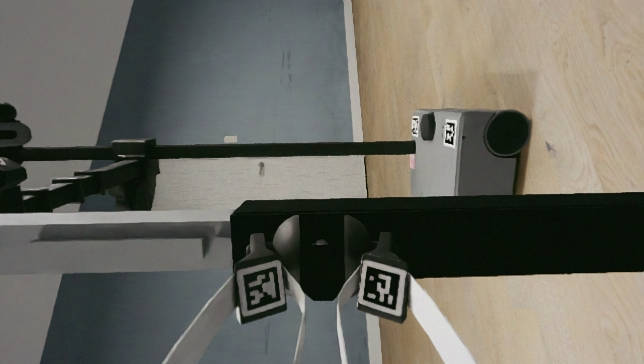

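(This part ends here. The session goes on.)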